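## Task

A north pallet stands on the floor near the -y end of the track and a south pallet near the +y end; the south one starts with four closed cases and the north one with two, and each case's lid label gives its gross weight in kg. Shift cases between pallets so the north pallet carries no more than 54.5 kg and the south pallet no more than 27.0 kg. At the end all six cases must rest directly on a pallet deck (none stacked on another case), none may overhang a pallet edge by more than about two fingers' width, any case recovered from the floor must be lid up, and the robot must have released everything and backed away, with the result holding without robot support.

## Robot and tools

Robot: two UR20-type arms, left_arm and right_arm, each on its own carriage on one shared track running along y at x = 0. left_rail carries left_arm and covers the +y half (position_m 0.6 to 3 m); right_rail carries right_arm on the -y half (-3 to -0.6 m). Each arm base sits at x = 0, y = its carriage position, z = 0.04 m, facing +x. Each arm ends in a vacuum tool with four cups in two channels: channel a cups at y = -104.5 mm, channel b at +104.5 mm, both at x = -62 and +62 mm in the cup-point frame; the cups point along the cup point's +z. Rims cover 227 x 312 mm.

Scene frame: fixed to the table, z = 0 at the table top, +z up, +x the direction the arms face, +y to their left. The table begins at x = 0.50 and only spans y = -0.90 to 0.90; outside that the floor is at z = -0.53. The pallets lie on the floor toward the track ends. cam_pallet_north views the -y end and cam_pallet_south the +y end, with +y roughly to the right in both. Other cameras: cam_high, cam_low, cam_left_wrist, cam_right_wrist (all 504x504).

execute_actions(actions): a list of actions run in order; an empty list just returns state and images. Each action may hold rows, steps, until, and device commands left_rail / right_rail.
- rows: 1 to 15 rows, each one control step (1/30 s). Every row is a single list of 16 numbers in [-1, 1] covering both arms: left dx, dy, dz, rx, ry, rz, suction_a, suction_b, then the same eight for the right arm. dx..rz are an offset, not a pose: the target relative to that cup point's measured pose at the start of the action (for a call's first action, the last reported pose), expressed in the cup point's own axes. Each row is measured from that same start, not added to the previous row. Scale: 1.0 = 0.6 m of travel or 180 degrees; rx, ry, rz form one rotation vector. Per step the target is clipped to 100 mm and 16 degrees from the current pose. suction values: 1 on, 0 off (anything over 0.01 is on); they persist, so repeat an arm's last suction values to keep them.
- steps: 1 to 450, at least one per row, default 15. After the rows run out the arm keeps heading for the last row's target. Long moves need more steps, and a cut-short move should be resent rather than trusted to finish.
- until: stops the action early when all conditions are true, e.g. {"left_rail": {"position_status": ["!=", "moving"]}} or {"all": {"status": "ended"}}; numbers need a comparison (=, !=, <, <=, >, >=).
- left_rail / right_rail: position_m is the absolute place on the track to drive to; speed_m_s 0.01 to 1 (starts at 1, sticks). {"stop": true} halts it. Any out-of-range value or unknown name rejects the whole call. Rows never move carriages, but a carriage still driving adds its travel to the arm's tool. Drive first, wait until position_status is not moving, then make arm moves.

zoom_image(camera, region): region [x0, y0, x1, y1] in pixels of that camera's latest image, at most 504x504. read_manual(section) gives only licence texts. finished_scene(scene) ends scene 1 or 2 irreversibly and reveals the next task.

Results: per arm, cup point position (m) and quaternion wxyz, velocities, a Hand target line, joint positions/velocities (rail first, then six joints), Wrist force and Wrist torque in the tool axes (offset up to ~10 N, saturates ~200 N), suction_measured_a/b (0 = no seal, 0.83+ airtight) and part_present_a/b (1 above 0.09). Carriage position_m, position_status (moving, done, contact_stop, time_out, stopped, stopped_with_arm, stopped_for_other_arm) and position_answer (taken/not_taken). "pose unreachable" means the clearance check altered or blocked that arm's command; it is stricter while carriages move. Reported cup positions can be off, more so at long reach.

Gripping: turn a channel on and press both of its cups fully onto a flat smooth face; edges, gaps or one uncovered cup spoil the whole channel. Cardboard leaks, so readings stay lower; allow ~1.3 s to settle. Pull is about 381 N per cup at 0.7. Cups compress up to ~21 mm. Move gently: ramp offsets by about 0.01 per row; fast or off-center carries can shed a heavy case. To release: lower in tiny steps until contact, then in a single action switch both channels off and retract straight away. A cup stuck on the table is freed by turning its channel off.

Avoid: any arm part, tool, cup or held case striking or pressing on the other arm; for handovers set the case down, switch the giver off before the taker turns on, and lift the giver clear. Contact force of 400 N or a joint over its load limit (pan/lift 693, elbow 407, wrists 100 N m) stops that arm for 10 s. Do not drop, slam or knock cases off the work area. The robot holds its last command while you think; small random pushes may nudge loose objects.

Each tool is called after "Call:" as a command line: name --argument value for each argument, lists and objects as JSON in quotes; but a table of rows of numbers goes row by row, as --pt "numbers of a row", without its own name.

## Session

Call:
execute_actions --actions '[]'

Scene clock: 0.00 s.
left_arm: end_effector_position=(+0.8500, +1.8934, +0.4405) suction_measured_a=0.00 part_present_a=0 suction_measured_b=0.00 part_present_b=0 end_effector_quat_wxyz=(+0.001, -0.000, +1.000, -0.001) end_effector_velocity=(+0.000, -0.000, -0.000) end_effector_angular_velocity=(+0.000, +0.000, -0.000) | right_arm: end_effector_position=(+0.8508, -2.6987, +0.4402) suction_measured_a=0.01 part_present_a=0 suction_measured_b=0.01 part_present_b=0 end_effector_quat_wxyz=(+0.000, -0.000, +1.000, +0.000) end_effector_velocity=(+0.000, -0.000, -0.000) end_effector_angular_velocity=(+0.000, +0.000, -0.000)
Joint positions: left_arm=[ 1.893 -0.238 -1.499  2.092 -2.166 -1.572  1.332] | right_arm=[-2.699 -0.238 -1.497  2.091 -2.164 -1.57   1.332]
Joint velocities: left_arm=[ 0. -0.  0. -0.  0. -0.  0.] | right_arm=[ 0. -0.  0. -0.  0. -0.  0.]
Wrist force (N, on the end effector, along its own x y z axes, offset not removed): no reading
Wrist torque (N m, same axes, about the end effector's origin, offset not removed): no reading
Hand target (left_arm): +0.850, +1.893, +0.441; +0.001, -0.000, +1.000, -0.001
Hand target (right_arm): +0.851, -2.699, +0.440; +0.000, -0.000, +1.000, +0.000
left_rail: position_m=1.893 position_m_goal=1.893 speed_m_s=1.00 position_status=done position_answer=taken refusals=0
right_rail: position_m=-2.699 position_m_goal=-2.699 speed_m_s=1.00 position_status=done position_answer=taken refusals=0

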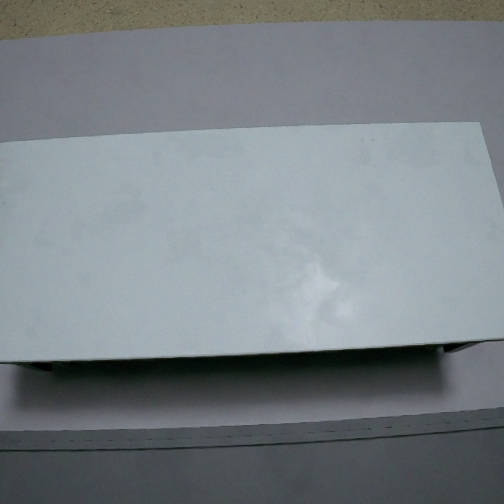

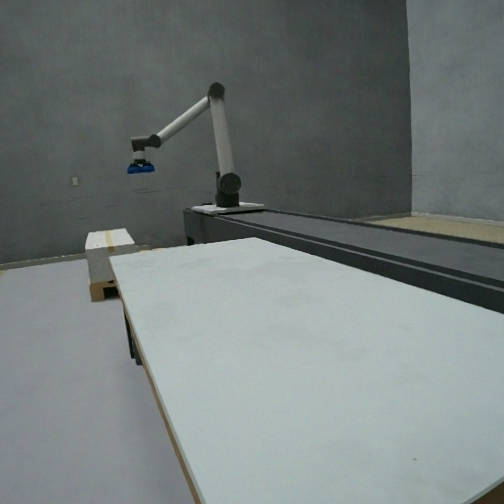

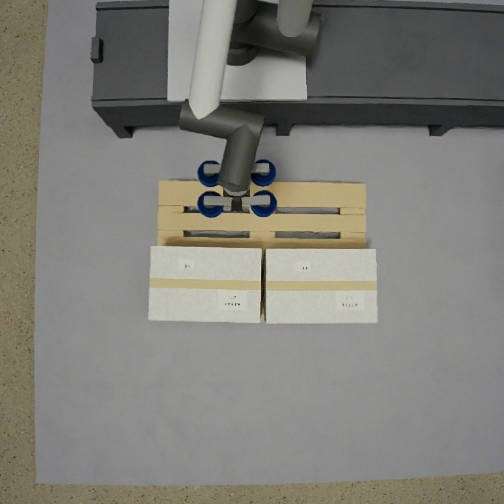

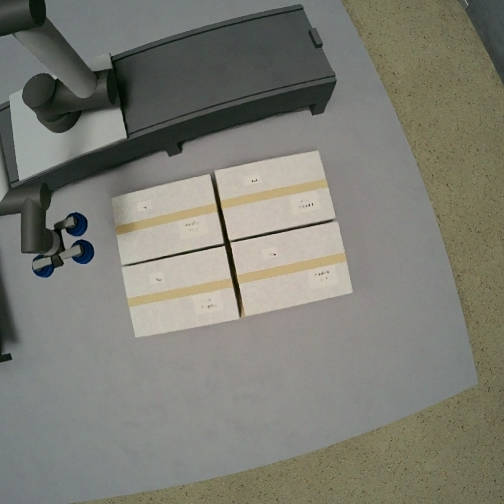

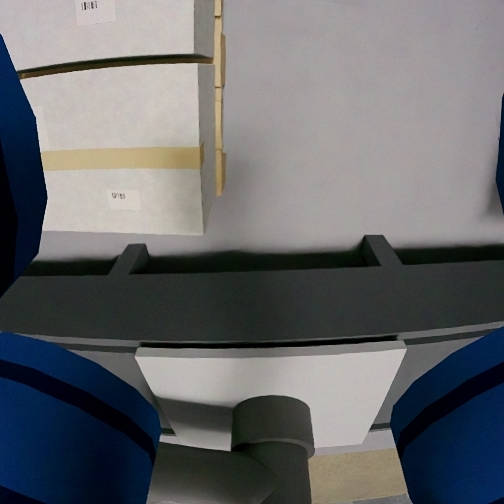

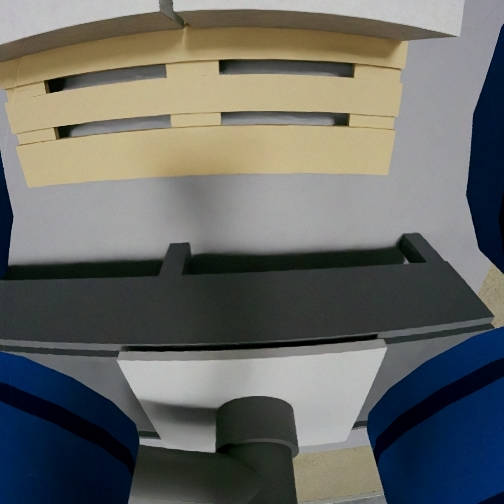

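Call:
zoom_image --camera "cam_pallet_south" --region '[100, 140, 370, 350]'

Call:
zoom_image --camera "cam_pallet_north" --region '[140, 170, 390, 330]'

Region (100, 140, 370, 350) of cam_pallet_south's 504x504 image, scaled by 1.867, with more detail than that image has.

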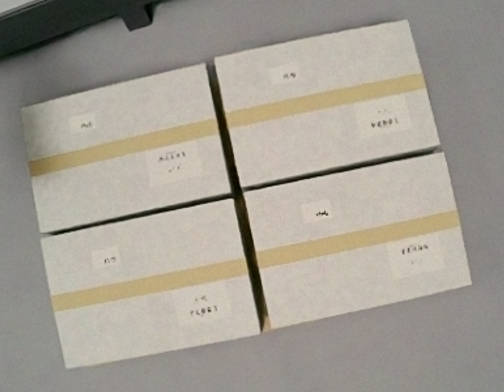

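Region (140, 170, 390, 330) of cam_pallet_north's 504x504 image, scaled by 2.016, with more detail than that image has; it fills the top 323 rows of this view, and the rest is white.

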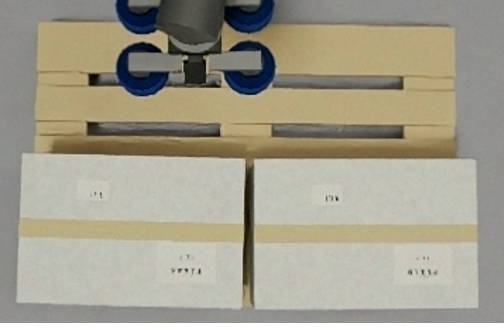

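Call:
zoom_image --camera "cam_pallet_south" --region '[125, 190, 225, 250]'

Region (125, 190, 225, 250) of cam_pallet_south's 504x504 image, scaled by 5.040, with more detail than that image has; it fills the top 302 rows of this view, and the rest is white.

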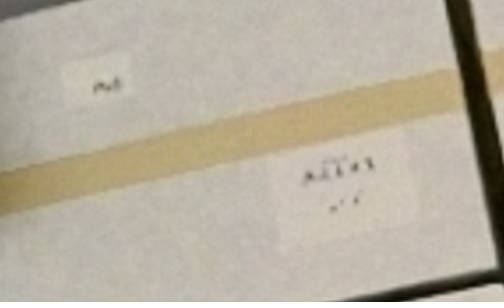

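Call:
execute_actions --actions '[{"left_rail":{"position_m":2.6},"rows":[[-0.83,0,0.17,0,0,0,0,0,0,0,0,0,0,0,0,0]],"steps":90}]'

Scene clock: 21.43 s.
left_arm: end_effector_position=(+1.3481, +2.6012, +0.3388) suction_measured_a=0.00 part_present_a=0 suction_measured_b=0.00 part_present_b=0 end_effector_quat_wxyz=(+0.001, -0.000, +1.000, -0.001) end_effector_velocity=(+0.000, +0.000, -0.000) end_effector_angular_velocity=(+0.000, +0.000, +0.000) | right_arm: end_effector_position=(+0.8508, -2.6987, +0.4402) suction_measured_a=0.01 part_present_a=0 suction_measured_b=0.01 part_present_b=0 end_effector_quat_wxyz=(+0.000, -0.000, +1.000, +0.000) end_effector_velocity=(-0.000, +0.000, +0.000) end_effector_angular_velocity=(-0.000, -0.000, +0.000)
Joint positions: left_arm=[ 2.6   -0.149 -0.916  1.39  -2.047 -1.572  1.421] | right_arm=[-2.699 -0.238 -1.497  2.091 -2.164 -1.57   1.332]
Joint velocities: left_arm=[ 0.  0.  0. -0.  0.  0.  0.] | right_arm=[ 0.  0. -0.  0. -0. -0. -0.]
Wrist force (N, on the end effector, along its own x y z axes, offset not removed): left_arm=[-4.2 -5.7 0.3] | right_arm=[2.8 1.1 -0.8]
Wrist torque (N m, same axes, about the end effector's origin, offset not removed): left_arm=[-0.31 1.03 -0.48] | right_arm=[0.60 -0.16 0.31]
Hand target (left_arm): +1.348, +2.601, +0.339; +0.001, -0.000, +1.000, -0.001
Hand target (right_arm): +0.851, -2.699, +0.440; +0.000, -0.000, +1.000, +0.000
Off the commanded pose (left_arm): 0.001 m, 0 deg.
Off the commanded pose (right_arm): 0.000 m, 0 deg.
left_rail: position_m=2.600 position_m_goal=2.600 speed_m_s=1.00 position_status=done position_answer=taken refusals=0
right_rail: position_m=-2.699 position_m_goal=-2.699 speed_m_s=1.00 position_status=done position_answer=taken refusals=0
camera_calibration (this result's frames):
cam_left_wrist: T_world_to_cam=[[-0.040061, -0.999043, -0.0175584, 2.66563], [-0.836731, 0.0239372, 0.547091, 0.898049], [-0.546147, 0.0366087, -0.836889, 1.0158], [0, 0, 0, 1]] pos_world=[1.41299, 2.6044, 0.405602]
cam_right_wrist: T_world_to_cam=[[-0.0384662, -0.998888, 0.0272756, -2.67811], [-0.842992, 0.0470951, 0.535861, 0.633212], [-0.536549, -0.00238059, -0.843866, 0.90871], [0, 0, 0, 1]] pos_world=[0.918343, -2.70279, 0.500562]

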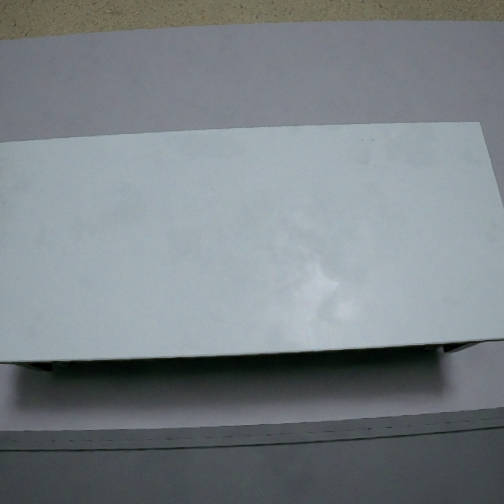

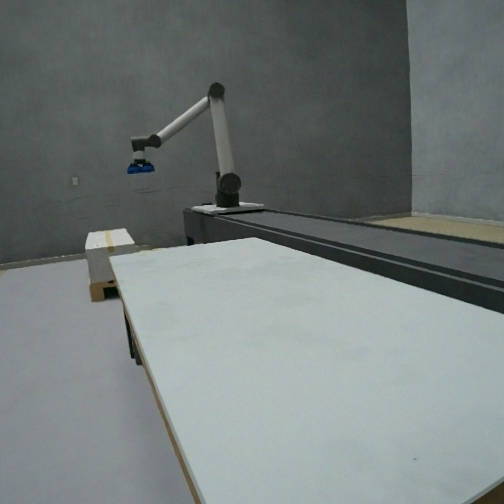

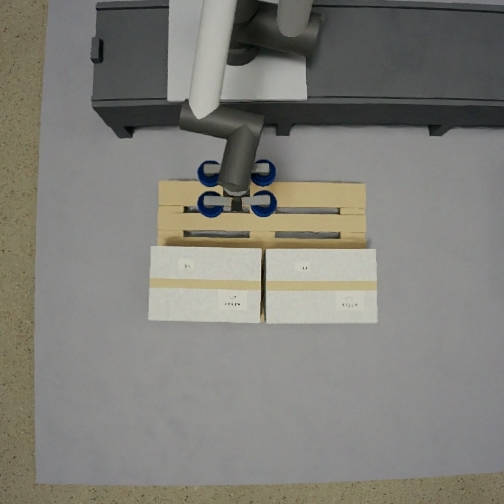

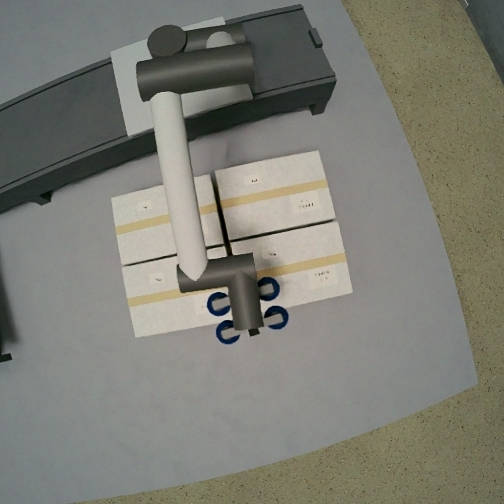

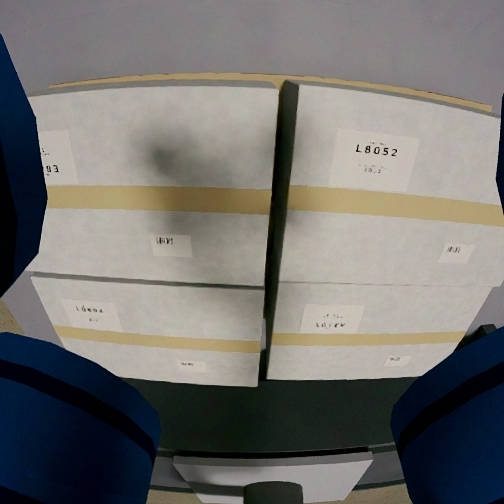

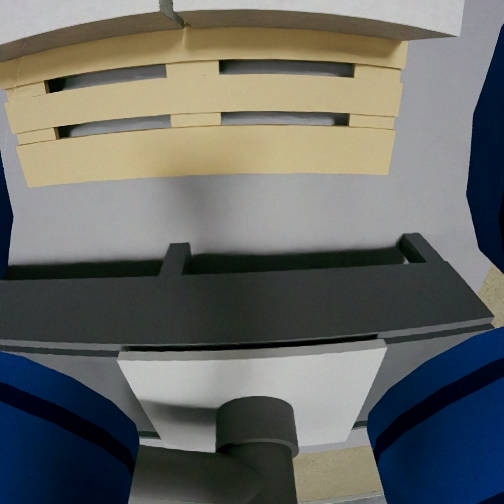

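Call:
zoom_image --camera "cam_left_wrist" --region '[30, 110, 480, 400]'

Region (30, 110, 480, 400) of cam_left_wrist's 504x504 image, scaled by 1.120, with more detail than that image has; it fills the top 325 rows of this view, and the rest is white.

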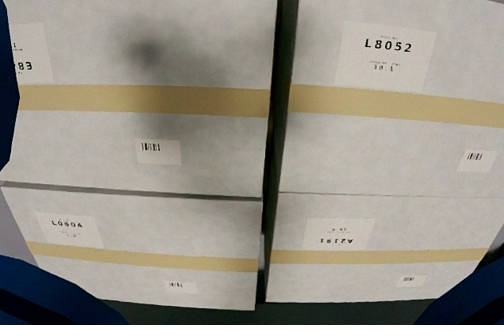

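Call:
zoom_image --camera "cam_left_wrist" --region '[320, 120, 440, 200]'

Region (320, 120, 440, 200) of cam_left_wrist's 504x504 image, scaled by 4.200, with more detail than that image has.

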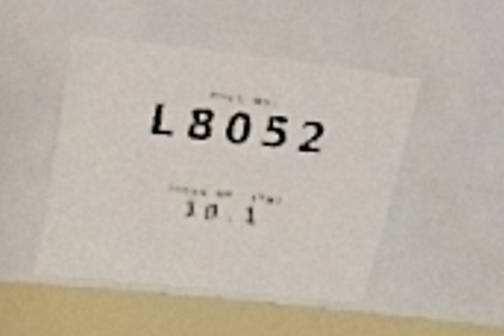

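Call:
zoom_image --camera "cam_left_wrist" --region '[290, 295, 380, 345]'

Call:
zoom_image --camera "cam_left_wrist" --region '[50, 290, 140, 340]'

Region (290, 295, 380, 345) of cam_left_wrist's 504x504 image, scaled by 5.600, with more detail than that image has.

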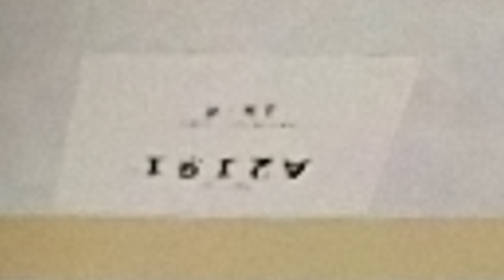

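Region (50, 290, 140, 340) of cam_left_wrist's 504x504 image, scaled by 5.600, with more detail than that image has.

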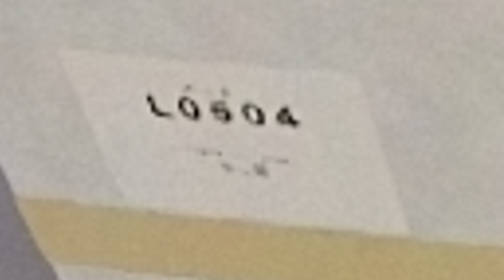

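Call:
execute_actions --actions '[{"rows":[[0.5,0.35,0.15,0,0,0,0,0,0,0,0,0,0,0,0,0]],"steps":45}]'

Scene clock: 33.27 s.
left_arm: end_effector_position=(+1.0481, +2.8107, +0.2487) suction_measured_a=0.00 part_present_a=0 suction_measured_b=0.00 part_present_b=0 end_effector_quat_wxyz=(+0.001, -0.000, +1.000, -0.000) end_effector_velocity=(-0.002, +0.001, -0.000) end_effector_angular_velocity=(-0.000, -0.000, -0.000) | right_arm: end_effector_position=(+0.8508, -2.6987, +0.4402) suction_measured_a=0.01 part_present_a=0 suction_measured_b=0.01 part_present_b=0 end_effector_quat_wxyz=(+0.000, -0.000, +1.000, +0.000) end_effector_velocity=(+0.000, -0.000, -0.000) end_effector_angular_velocity=(-0.000, +0.000, -0.000)
Joint positions: left_arm=[ 2.6    0.01  -1.12   1.906 -2.359 -1.572  1.58 ] | right_arm=[-2.699 -0.238 -1.497  2.091 -2.164 -1.57   1.332]
Joint velocities: left_arm=[ 0.     0.001 -0.001  0.002 -0.002 -0.     0.001] | right_arm=[ 0. -0.  0. -0. -0. -0.  0.]
Wrist force (N, on the end effector, along its own x y z axes, offset not removed): left_arm=[-4.0 -2.3 -7.5] | right_arm=[2.4 -0.3 -3.4]
Wrist torque (N m, same axes, about the end effector's origin, offset not removed): left_arm=[0.07 0.99 -0.50] | right_arm=[0.39 -0.01 0.26]
Hand target (left_arm): +1.048, +2.811, +0.249; +0.001, -0.000, +1.000, -0.000
Hand target (right_arm): +0.851, -2.699, +0.440; +0.000, -0.000, +1.000, +0.000
Off the commanded pose (left_arm): 0.001 m, 0 deg.
Off the commanded pose (right_arm): 0.000 m, 0 deg.
left_rail: position_m=2.600 position_m_goal=2.600 speed_m_s=1.00 position_status=done position_answer=taken refusals=0
right_rail: position_m=-2.699 position_m_goal=-2.699 speed_m_s=1.00 position_status=done position_answer=taken refusals=0
camera_calibration (this result's frames):
cam_left_wrist: T_world_to_cam=[[-0.0400636, -0.999037, -0.0178675, 2.86142], [-0.836785, 0.0237737, 0.547015, 0.691861], [-0.546063, 0.0368666, -0.836932, 0.768079], [0, 0, 0, 1]] pos_world=[1.113, 2.81391, 0.315498]
cam_right_wrist: T_world_to_cam=[[-0.0384662, -0.998888, 0.0272755, -2.67811], [-0.842992, 0.0470949, 0.535861, 0.633212], [-0.536549, -0.00238052, -0.843866, 0.90871], [0, 0, 0, 1]] pos_world=[0.918343, -2.70279, 0.500562]

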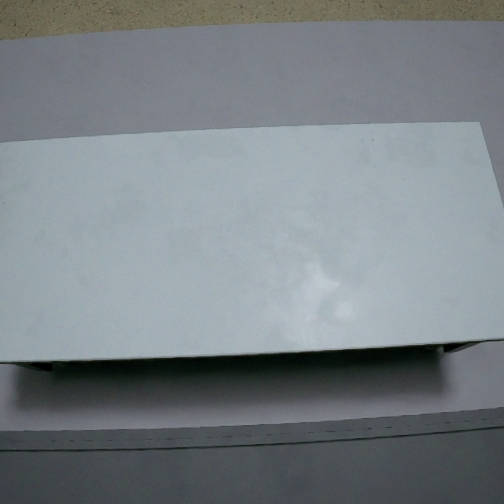

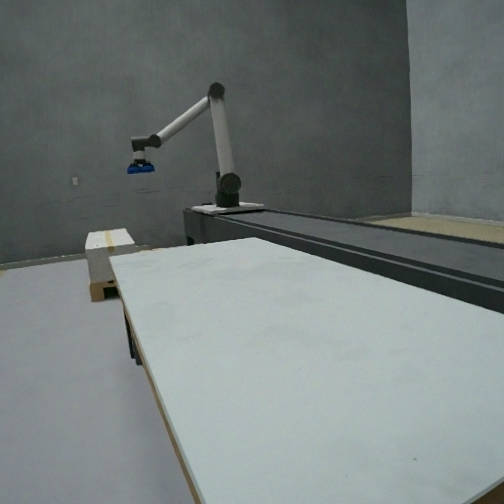

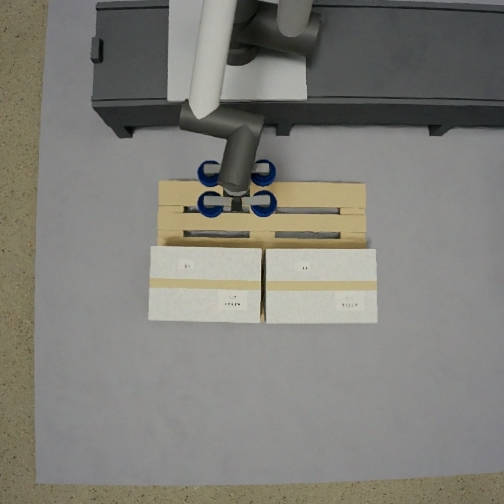

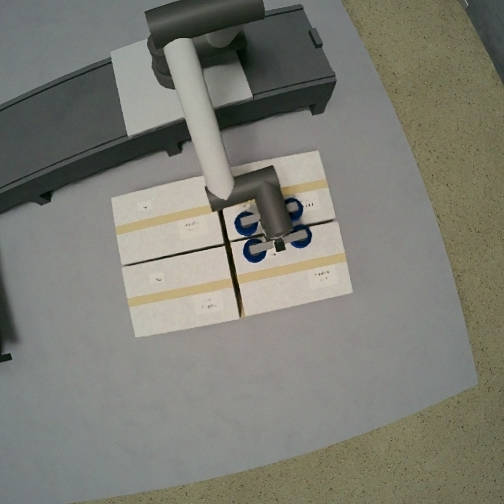

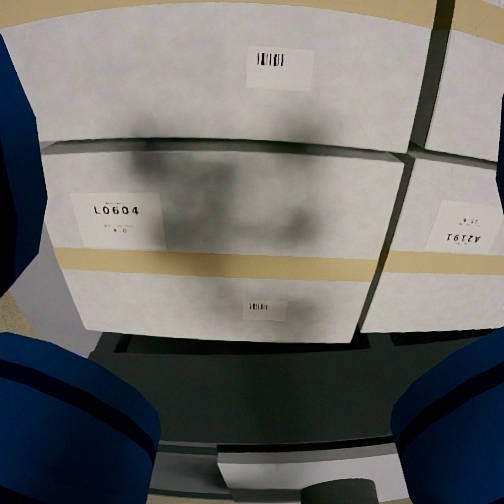

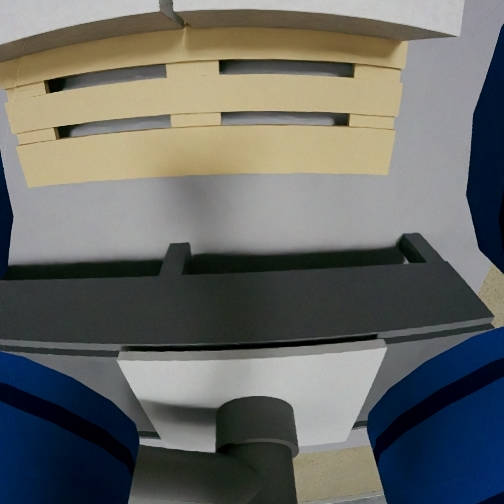

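Call:
zoom_image --camera "cam_left_wrist" --region '[70, 190, 170, 250]'

Call:
zoom_image --camera "cam_left_wrist" --region '[420, 195, 504, 255]'

Region (70, 190, 170, 250) of cam_left_wrist's 504x504 image, scaled by 5.040, with more detail than that image has; it fills the top 302 rows of this view, and the rest is white.

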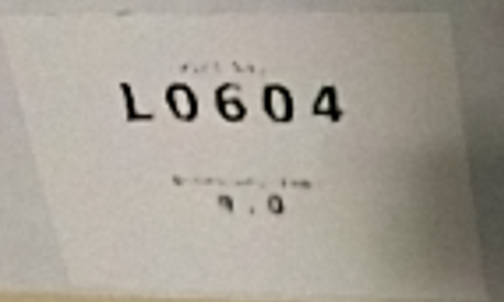

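Region (420, 195, 504, 255) of cam_left_wrist's 504x504 image, scaled by 6.000, with more detail than that image has; it fills the top 360 rows of this view, and the rest is white.

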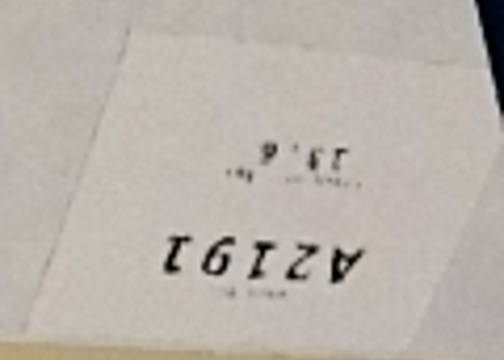

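Call:
execute_actions --actions '[{"rows":[[-0.65,0.2,0,0,0,0,0,0,0,0,0,0,0,0,0,0]],"steps":45}]'

Scene clock: 41.23 s.
left_arm: end_effector_position=(+1.4372, +2.9310, +0.2490) suction_measured_a=0.00 part_present_a=0 suction_measured_b=0.00 part_present_b=0 end_effector_quat_wxyz=(+0.001, -0.000, +1.000, -0.000) end_effector_velocity=(+0.007, +0.001, -0.000) end_effector_angular_velocity=(-0.001, +0.003, -0.000) | right_arm: end_effector_position=(+0.8508, -2.6987, +0.4402) suction_measured_a=0.01 part_present_a=0 suction_measured_b=0.01 part_present_b=0 end_effector_quat_wxyz=(+0.000, -0.000, +1.000, +0.000) end_effector_velocity=(-0.000, +0.000, +0.000) end_effector_angular_velocity=(-0.000, -0.000, +0.000)
Joint positions: left_arm=[ 2.6    0.09  -0.728  1.173 -2.017 -1.572  1.66 ] | right_arm=[-2.699 -0.238 -1.497  2.091 -2.164 -1.57   1.332]
Joint velocities: left_arm=[ 0.     0.001  0.008 -0.017  0.012 -0.     0.001] | right_arm=[ 0. -0. -0.  0. -0.  0. -0.]
Wrist force (N, on the end effector, along its own x y z axes, offset not removed): left_arm=[-4.5 -1.6 -4.6] | right_arm=[-1.7 -1.5 5.7]
Wrist torque (N m, same axes, about the end effector's origin, offset not removed): left_arm=[0.16 0.96 -0.37] | right_arm=[0.31 0.49 0.15]
Hand target (left_arm): +1.438, +2.931, +0.249; +0.001, -0.000, +1.000, -0.000
Hand target (right_arm): +0.851, -2.699, +0.440; +0.000, -0.000, +1.000, +0.000
Off the commanded pose (left_arm): 0.001 m, 0 deg.
Off the commanded pose (right_arm): 0.000 m, 0 deg.
left_rail: position_m=2.600 position_m_goal=2.600 speed_m_s=1.00 position_status=done position_answer=taken refusals=0
right_rail: position_m=-2.699 position_m_goal=-2.699 speed_m_s=1.00 position_status=done position_answer=taken refusals=0
camera_calibration (this result's frames):
cam_left_wrist: T_world_to_cam=[[-0.0400429, -0.999034, -0.0181273, 2.99718], [-0.837047, 0.0236318, 0.54662, 1.01533], [-0.545664, 0.0370617, -0.837184, 0.975265], [0, 0, 0, 1]] pos_world=[1.50206, 2.93415, 0.315808]
cam_right_wrist: T_world_to_cam=[[-0.0384661, -0.998888, 0.0272757, -2.67811], [-0.842992, 0.0470949, 0.535861, 0.633212], [-0.536549, -0.00238072, -0.843866, 0.908709], [0, 0, 0, 1]] pos_world=[0.918343, -2.70279, 0.500562]

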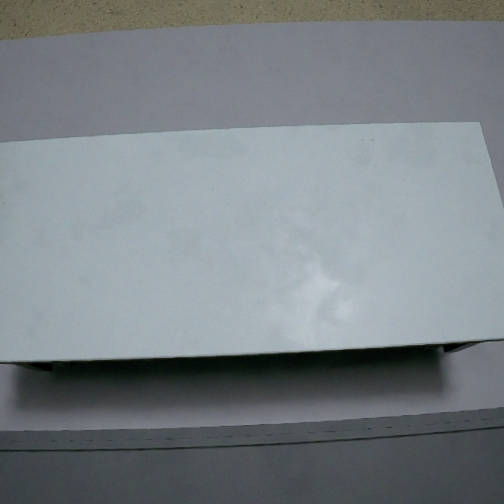

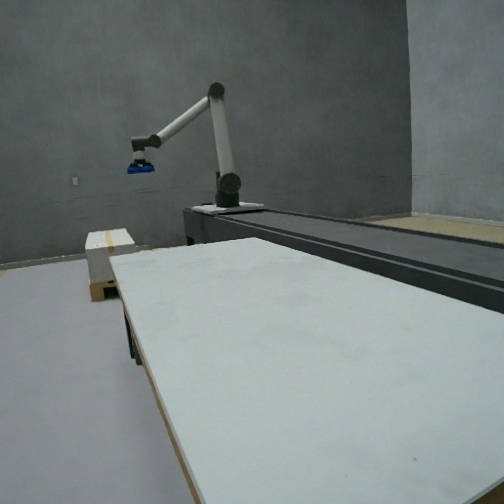

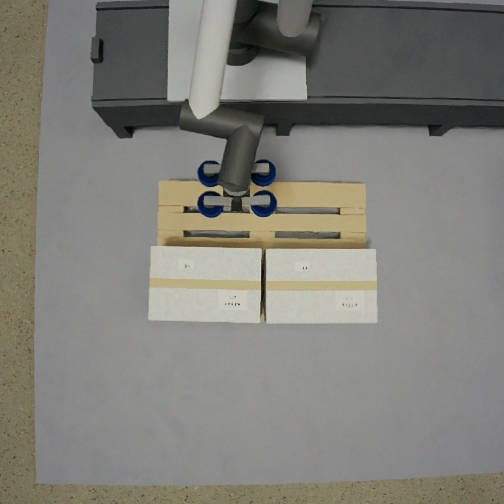

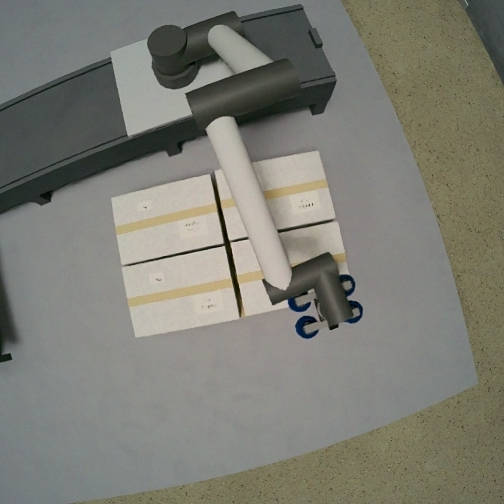

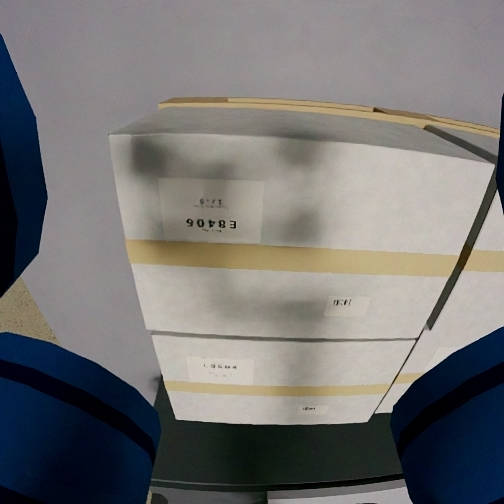

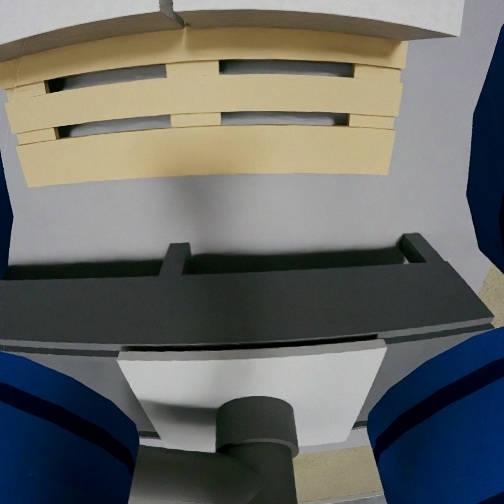

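Call:
zoom_image --camera "cam_left_wrist" --region '[150, 175, 280, 245]'

Region (150, 175, 280, 245) of cam_left_wrist's 504x504 image, scaled by 3.877, with more detail than that image has; it fills the top 271 rows of this view, and the rest is white.

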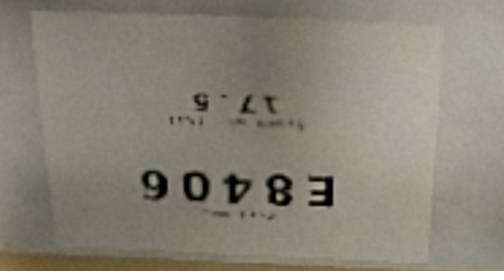

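Call:
execute_actions --actions '[{"rows":[[0,0,0,0,0,0,0,0,-1,0.1,0.2,0,0,0,0,0]],"steps":60}]'

Scene clock: 52.83 s.
left_arm: end_effector_position=(+1.4372, +2.9310, +0.2490) suction_measured_a=0.00 part_present_a=0 suction_measured_b=0.00 part_present_b=0 end_effector_quat_wxyz=(+0.001, -0.000, +1.000, -0.000) end_effector_velocity=(+0.000, +0.000, +0.000) end_effector_angular_velocity=(+0.000, +0.000, -0.000) | right_arm: end_effector_position=(+1.4498, -2.6384, +0.3200) suction_measured_a=0.01 part_present_a=0 suction_measured_b=0.01 part_present_b=0 end_effector_quat_wxyz=(+0.000, -0.000, +1.000, +0.000) end_effector_velocity=(+0.005, +0.000, -0.000) end_effector_angular_velocity=(-0.000, +0.001, -0.000)
Joint positions: left_arm=[ 2.6    0.09  -0.728  1.173 -2.017 -1.572  1.66 ] | right_arm=[-2.699 -0.097 -0.792  1.188 -1.967 -1.57   1.473]
Joint velocities: left_arm=[ 0. -0. -0. -0.  0.  0. -0.] | right_arm=[ 0.     0.001  0.007 -0.013  0.007 -0.     0.001]
Wrist force (N, on the end effector, along its own x y z axes, offset not removed): left_arm=[1.8 -2.5 -2.4] | right_arm=[2.2 3.1 -1.3]
Wrist torque (N m, same axes, about the end effector's origin, offset not removed): left_arm=[0.04 0.25 -0.38] | right_arm=[0.87 0.16 0.07]
Hand target (left_arm): +1.437, +2.931, +0.249; +0.001, -0.000, +1.000, -0.000
Hand target (right_arm): +1.450, -2.638, +0.320; -0.000, -0.000, +1.000, +0.000
Off the commanded pose (left_arm): 0.000 m, 0 deg.
Off the commanded pose (right_arm): 0.001 m, 0 deg.
left_rail: position_m=2.600 position_m_goal=2.600 speed_m_s=1.00 position_status=done position_answer=taken refusals=0
right_rail: position_m=-2.699 position_m_goal=-2.699 speed_m_s=1.00 position_status=done position_answer=taken refusals=0
camera_calibration (this result's frames):
cam_left_wrist: T_world_to_cam=[[-0.0400419, -0.999034, -0.0181243, 2.99718], [-0.837047, 0.0236327, 0.546621, 1.01533], [-0.545664, 0.0370586, -0.837184, 0.975274], [0, 0, 0, 1]] pos_world=[1.50206, 2.93415, 0.315807]
cam_right_wrist: T_world_to_cam=[[-0.0384622, -0.998888, 0.027271, -2.59155], [-0.84307, 0.0470888, 0.535739, 1.1999], [-0.536427, -0.00238562, -0.843943, 1.12865], [0, 0, 0, 1]] pos_world=[1.51736, -2.64248, 0.380352]

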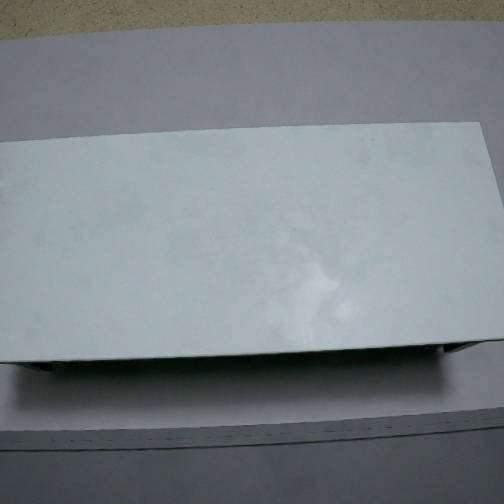

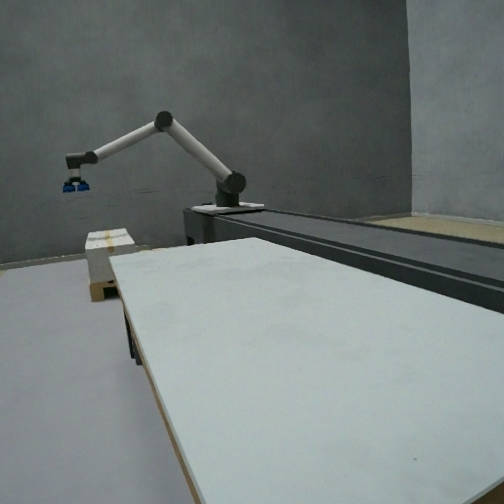

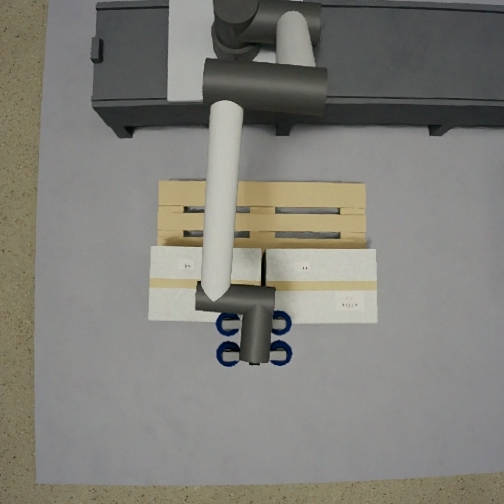

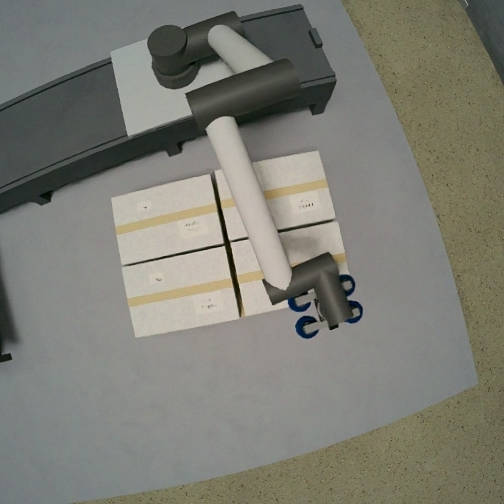

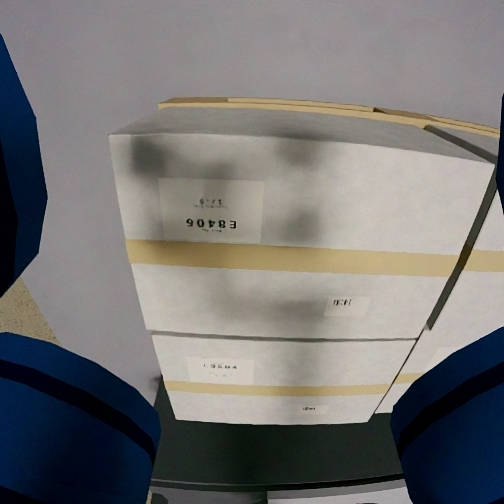

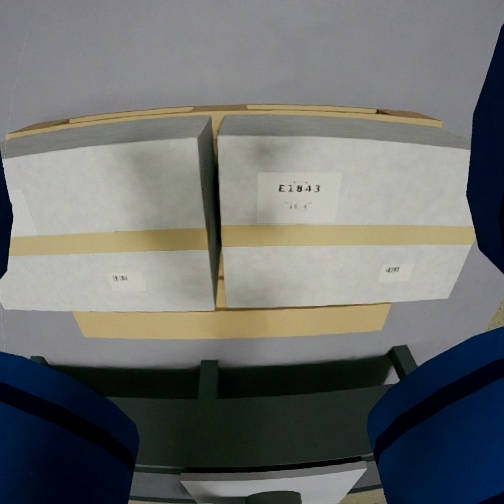

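Call:
zoom_image --camera "cam_right_wrist" --region '[240, 160, 360, 230]'

Region (240, 160, 360, 230) of cam_right_wrist's 504x504 image, scaled by 4.200, with more detail than that image has; it fills the top 294 rows of this view, and the rest is white.

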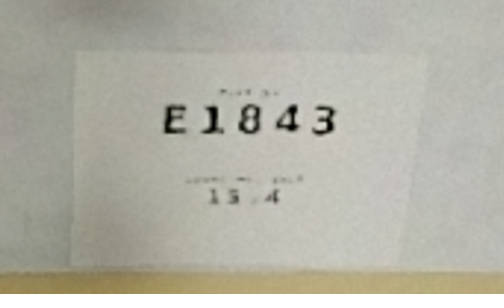

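15.4. Next, the other north case.

Call:
execute_actions --actions '[{"rows":[[0,0,0,0,0,0,0,0,0,0.5,0,0,0,0,0,0]],"steps":40}]'

Scene clock: 58.97 s.
left_arm: end_effector_position=(+1.4372, +2.9310, +0.2490) suction_measured_a=0.00 part_present_a=0 suction_measured_b=0.00 part_present_b=0 end_effector_quat_wxyz=(+0.001, -0.000, +1.000, -0.000) end_effector_velocity=(-0.000, -0.000, -0.000) end_effector_angular_velocity=(+0.000, +0.000, +0.000) | right_arm: end_effector_position=(+1.4496, -2.3387, +0.3200) suction_measured_a=0.01 part_present_a=0 suction_measured_b=0.01 part_present_b=0 end_effector_quat_wxyz=(+0.000, -0.000, +1.000, +0.000) end_effector_velocity=(+0.000, +0.001, +0.000) end_effector_angular_velocity=(-0.000, +0.000, +0.000)
Joint positions: left_arm=[ 2.6    0.09  -0.728  1.173 -2.017 -1.572  1.66 ] | right_arm=[-2.699  0.109 -0.741  1.09  -1.921 -1.57   1.679]
Joint velocities: left_arm=[ 0. -0.  0.  0. -0.  0. -0.] | right_arm=[ 0.     0.001  0.001 -0.001  0.001 -0.     0.001]
Wrist force (N, on the end effector, along its own x y z axes, offset not removed): left_arm=[-1.9 -4.3 -0.9] | right_arm=[5.3 -5.8 -2.9]
Wrist torque (N m, same axes, about the end effector's origin, offset not removed): left_arm=[-0.08 0.81 -0.44] | right_arm=[-0.14 -0.38 0.36]
Hand target (left_arm): +1.437, +2.931, +0.249; +0.001, -0.000, +1.000, -0.000
Hand target (right_arm): +1.450, -2.338, +0.320; +0.000, -0.000, +1.000, +0.000
Off the commanded pose (left_arm): 0.000 m, 0 deg.
Off the commanded pose (right_arm): 0.000 m, 0 deg.
left_rail: position_m=2.600 position_m_goal=2.600 speed_m_s=1.00 position_status=done position_answer=taken refusals=0
right_rail: position_m=-2.699 position_m_goal=-2.699 speed_m_s=1.00 position_status=done position_answer=taken refusals=0
camera_calibration (this result's frames):
cam_left_wrist: T_world_to_cam=[[-0.0400429, -0.999034, -0.0181275, 2.99718], [-0.837047, 0.0236318, 0.54662, 1.01533], [-0.545664, 0.0370618, -0.837184, 0.975265], [0, 0, 0, 1]] pos_world=[1.50206, 2.93415, 0.315808]
cam_right_wrist: T_world_to_cam=[[-0.0384794, -0.998886, 0.0273021, -2.29214], [-0.842987, 0.0471204, 0.535866, 1.18553], [-0.536555, -0.00239551, -0.843862, 1.12937], [0, 0, 0, 1]] pos_world=[1.51715, -2.34275, 0.380334]

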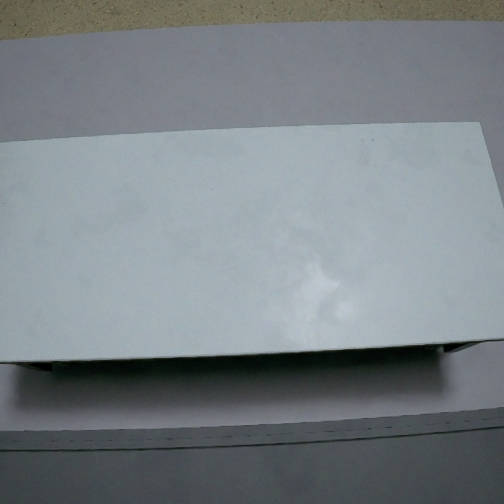

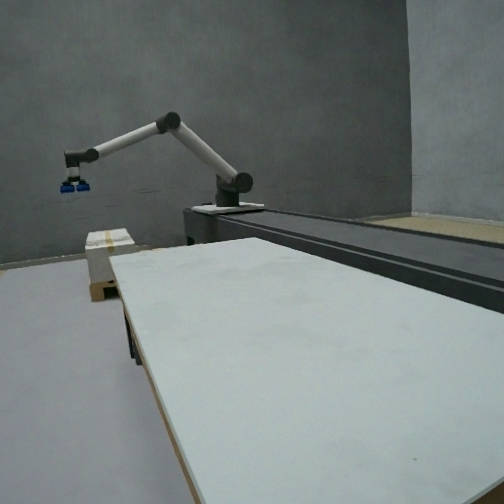

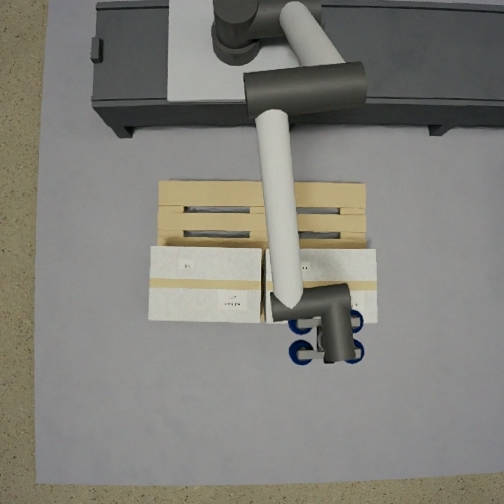

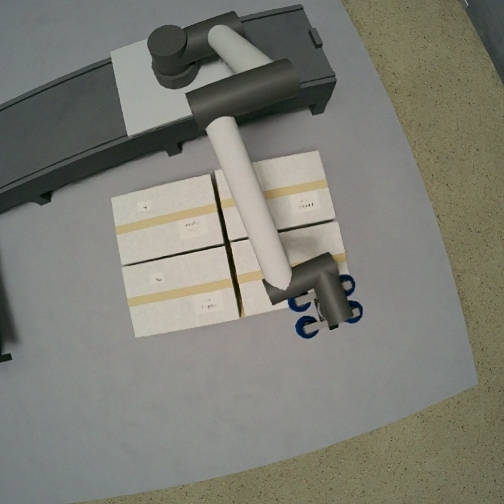

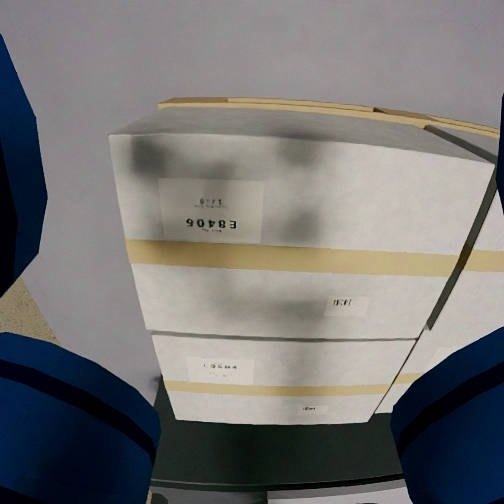

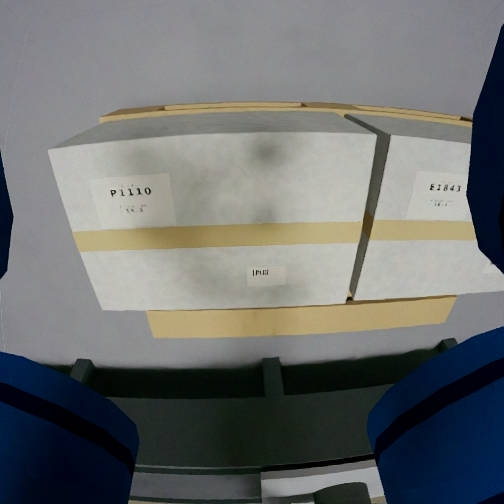

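Call:
zoom_image --camera "cam_right_wrist" --region '[80, 165, 190, 230]'

Region (80, 165, 190, 230) of cam_right_wrist's 504x504 image, scaled by 4.582, with more detail than that image has; it fills the top 298 rows of this view, and the rest is white.

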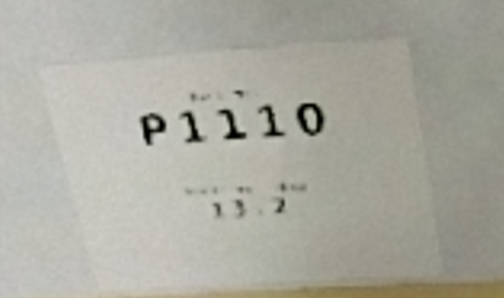

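Call:
execute_actions --actions '[{"left_rail":{"position_m":1.95},"rows":[[0.5,0,0.2,0,0,0,0,0,1,0,-0.2,0,0,0,0,0]],"steps":60},{"rows":[[0.545,0,0.05,0,0,0,0,0,0,0,0,0,0,0,0,0]],"steps":45}]'

Scene clock: 84.57 s.
left_arm: end_effector_position=(+0.8104, +2.2805, +0.0985) suction_measured_a=0.00 part_present_a=0 suction_measured_b=0.00 part_present_b=0 end_effector_quat_wxyz=(+0.001, -0.000, +1.000, -0.000) end_effector_velocity=(-0.001, -0.000, +0.000) end_effector_angular_velocity=(+0.000, -0.000, +0.000) | right_arm: end_effector_position=(+0.8503, -2.3387, +0.4399) suction_measured_a=0.01 part_present_a=0 suction_measured_b=0.01 part_present_b=0 end_effector_quat_wxyz=(-0.000, -0.000, +1.000, +0.000) end_effector_velocity=(+0.000, +0.000, +0.000) end_effector_angular_velocity=(+0.000, -0.000, -0.000)
Joint positions: left_arm=[ 1.95   0.156 -1.108  2.244 -2.709 -1.572  1.726] | right_arm=[-2.699  0.181 -1.416  1.997 -2.152 -1.57   1.752]
Joint velocities: left_arm=[ 0.     0.    -0.001  0.001 -0.001  0.     0.   ] | right_arm=[ 0. -0.  0. -0. -0.  0.  0.]
Wrist force (N, on the end effector, along its own x y z axes, offset not removed): left_arm=[-3.4 -6.6 -2.8] | right_arm=[2.2 1.4 -3.0]
Wrist torque (N m, same axes, about the end effector's origin, offset not removed): left_arm=[-0.57 0.92 -0.53] | right_arm=[0.46 0.11 0.22]
Hand target (left_arm): +0.810, +2.280, +0.099; +0.001, -0.000, +1.000, -0.000
Hand target (right_arm): +0.850, -2.339, +0.440; -0.000, -0.000, +1.000, +0.000
Off the commanded pose (left_arm): 0.001 m, 0 deg.
Off the commanded pose (right_arm): 0.000 m, 0 deg.
left_rail: position_m=1.950 position_m_goal=1.950 speed_m_s=1.00 position_status=done position_answer=taken refusals=0
right_rail: position_m=-2.699 position_m_goal=-2.699 speed_m_s=1.00 position_status=done position_answer=taken refusals=0
camera_calibration (this result's frames):
cam_left_wrist: T_world_to_cam=[[-0.0399404, -0.999035, -0.0182655, 2.31943], [-0.837055, 0.0234708, 0.546614, 0.588627], [-0.545658, 0.0371212, -0.837185, 0.531174], [0, 0, 0, 1]] pos_world=[0.875192, 2.28366, 0.165305]
cam_right_wrist: T_world_to_cam=[[-0.0384837, -0.998885, 0.0273483, -2.31855], [-0.842904, 0.0471492, 0.535995, 0.615989], [-0.536687, -0.0024249, -0.843778, 0.909023], [0, 0, 0, 1]] pos_world=[0.917853, -2.3428, 0.500255]

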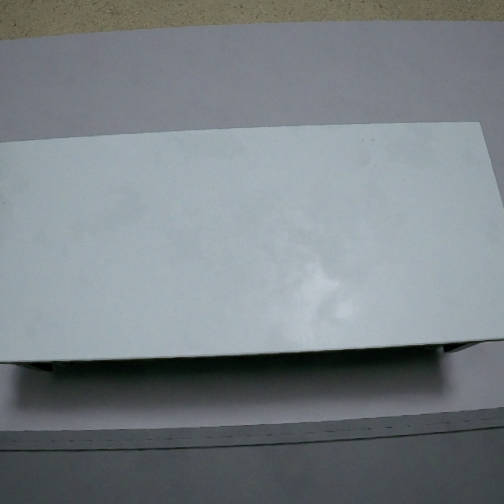

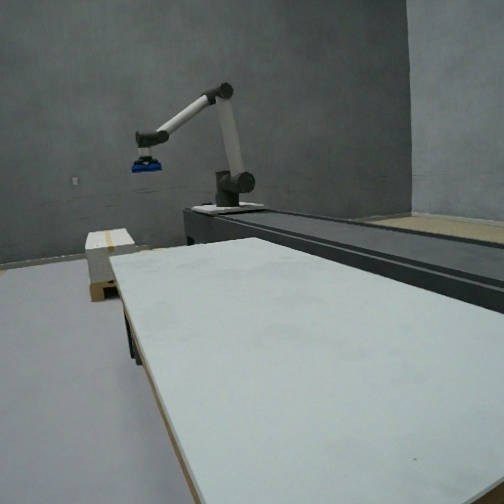

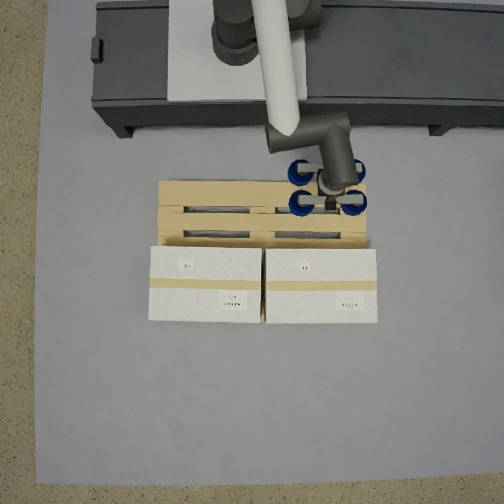

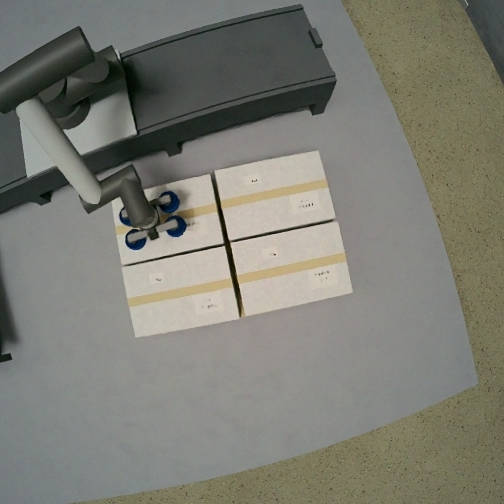

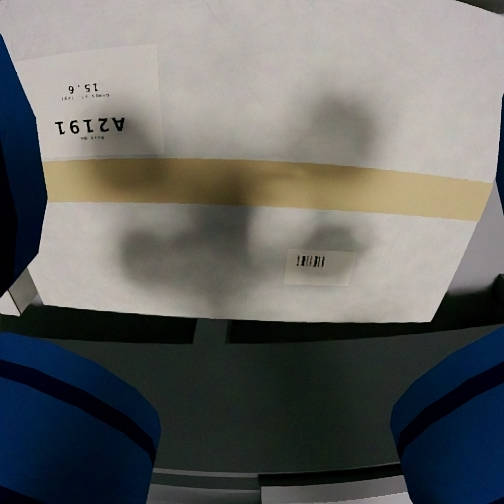

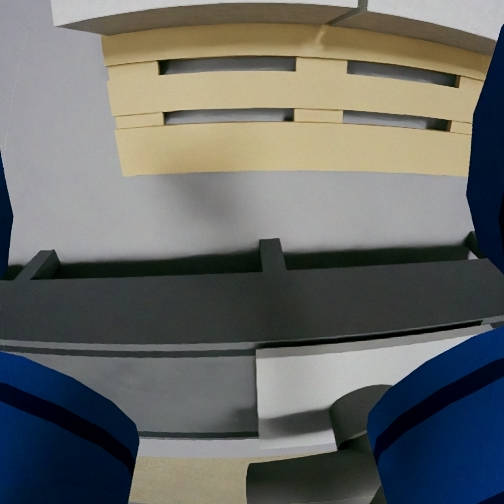

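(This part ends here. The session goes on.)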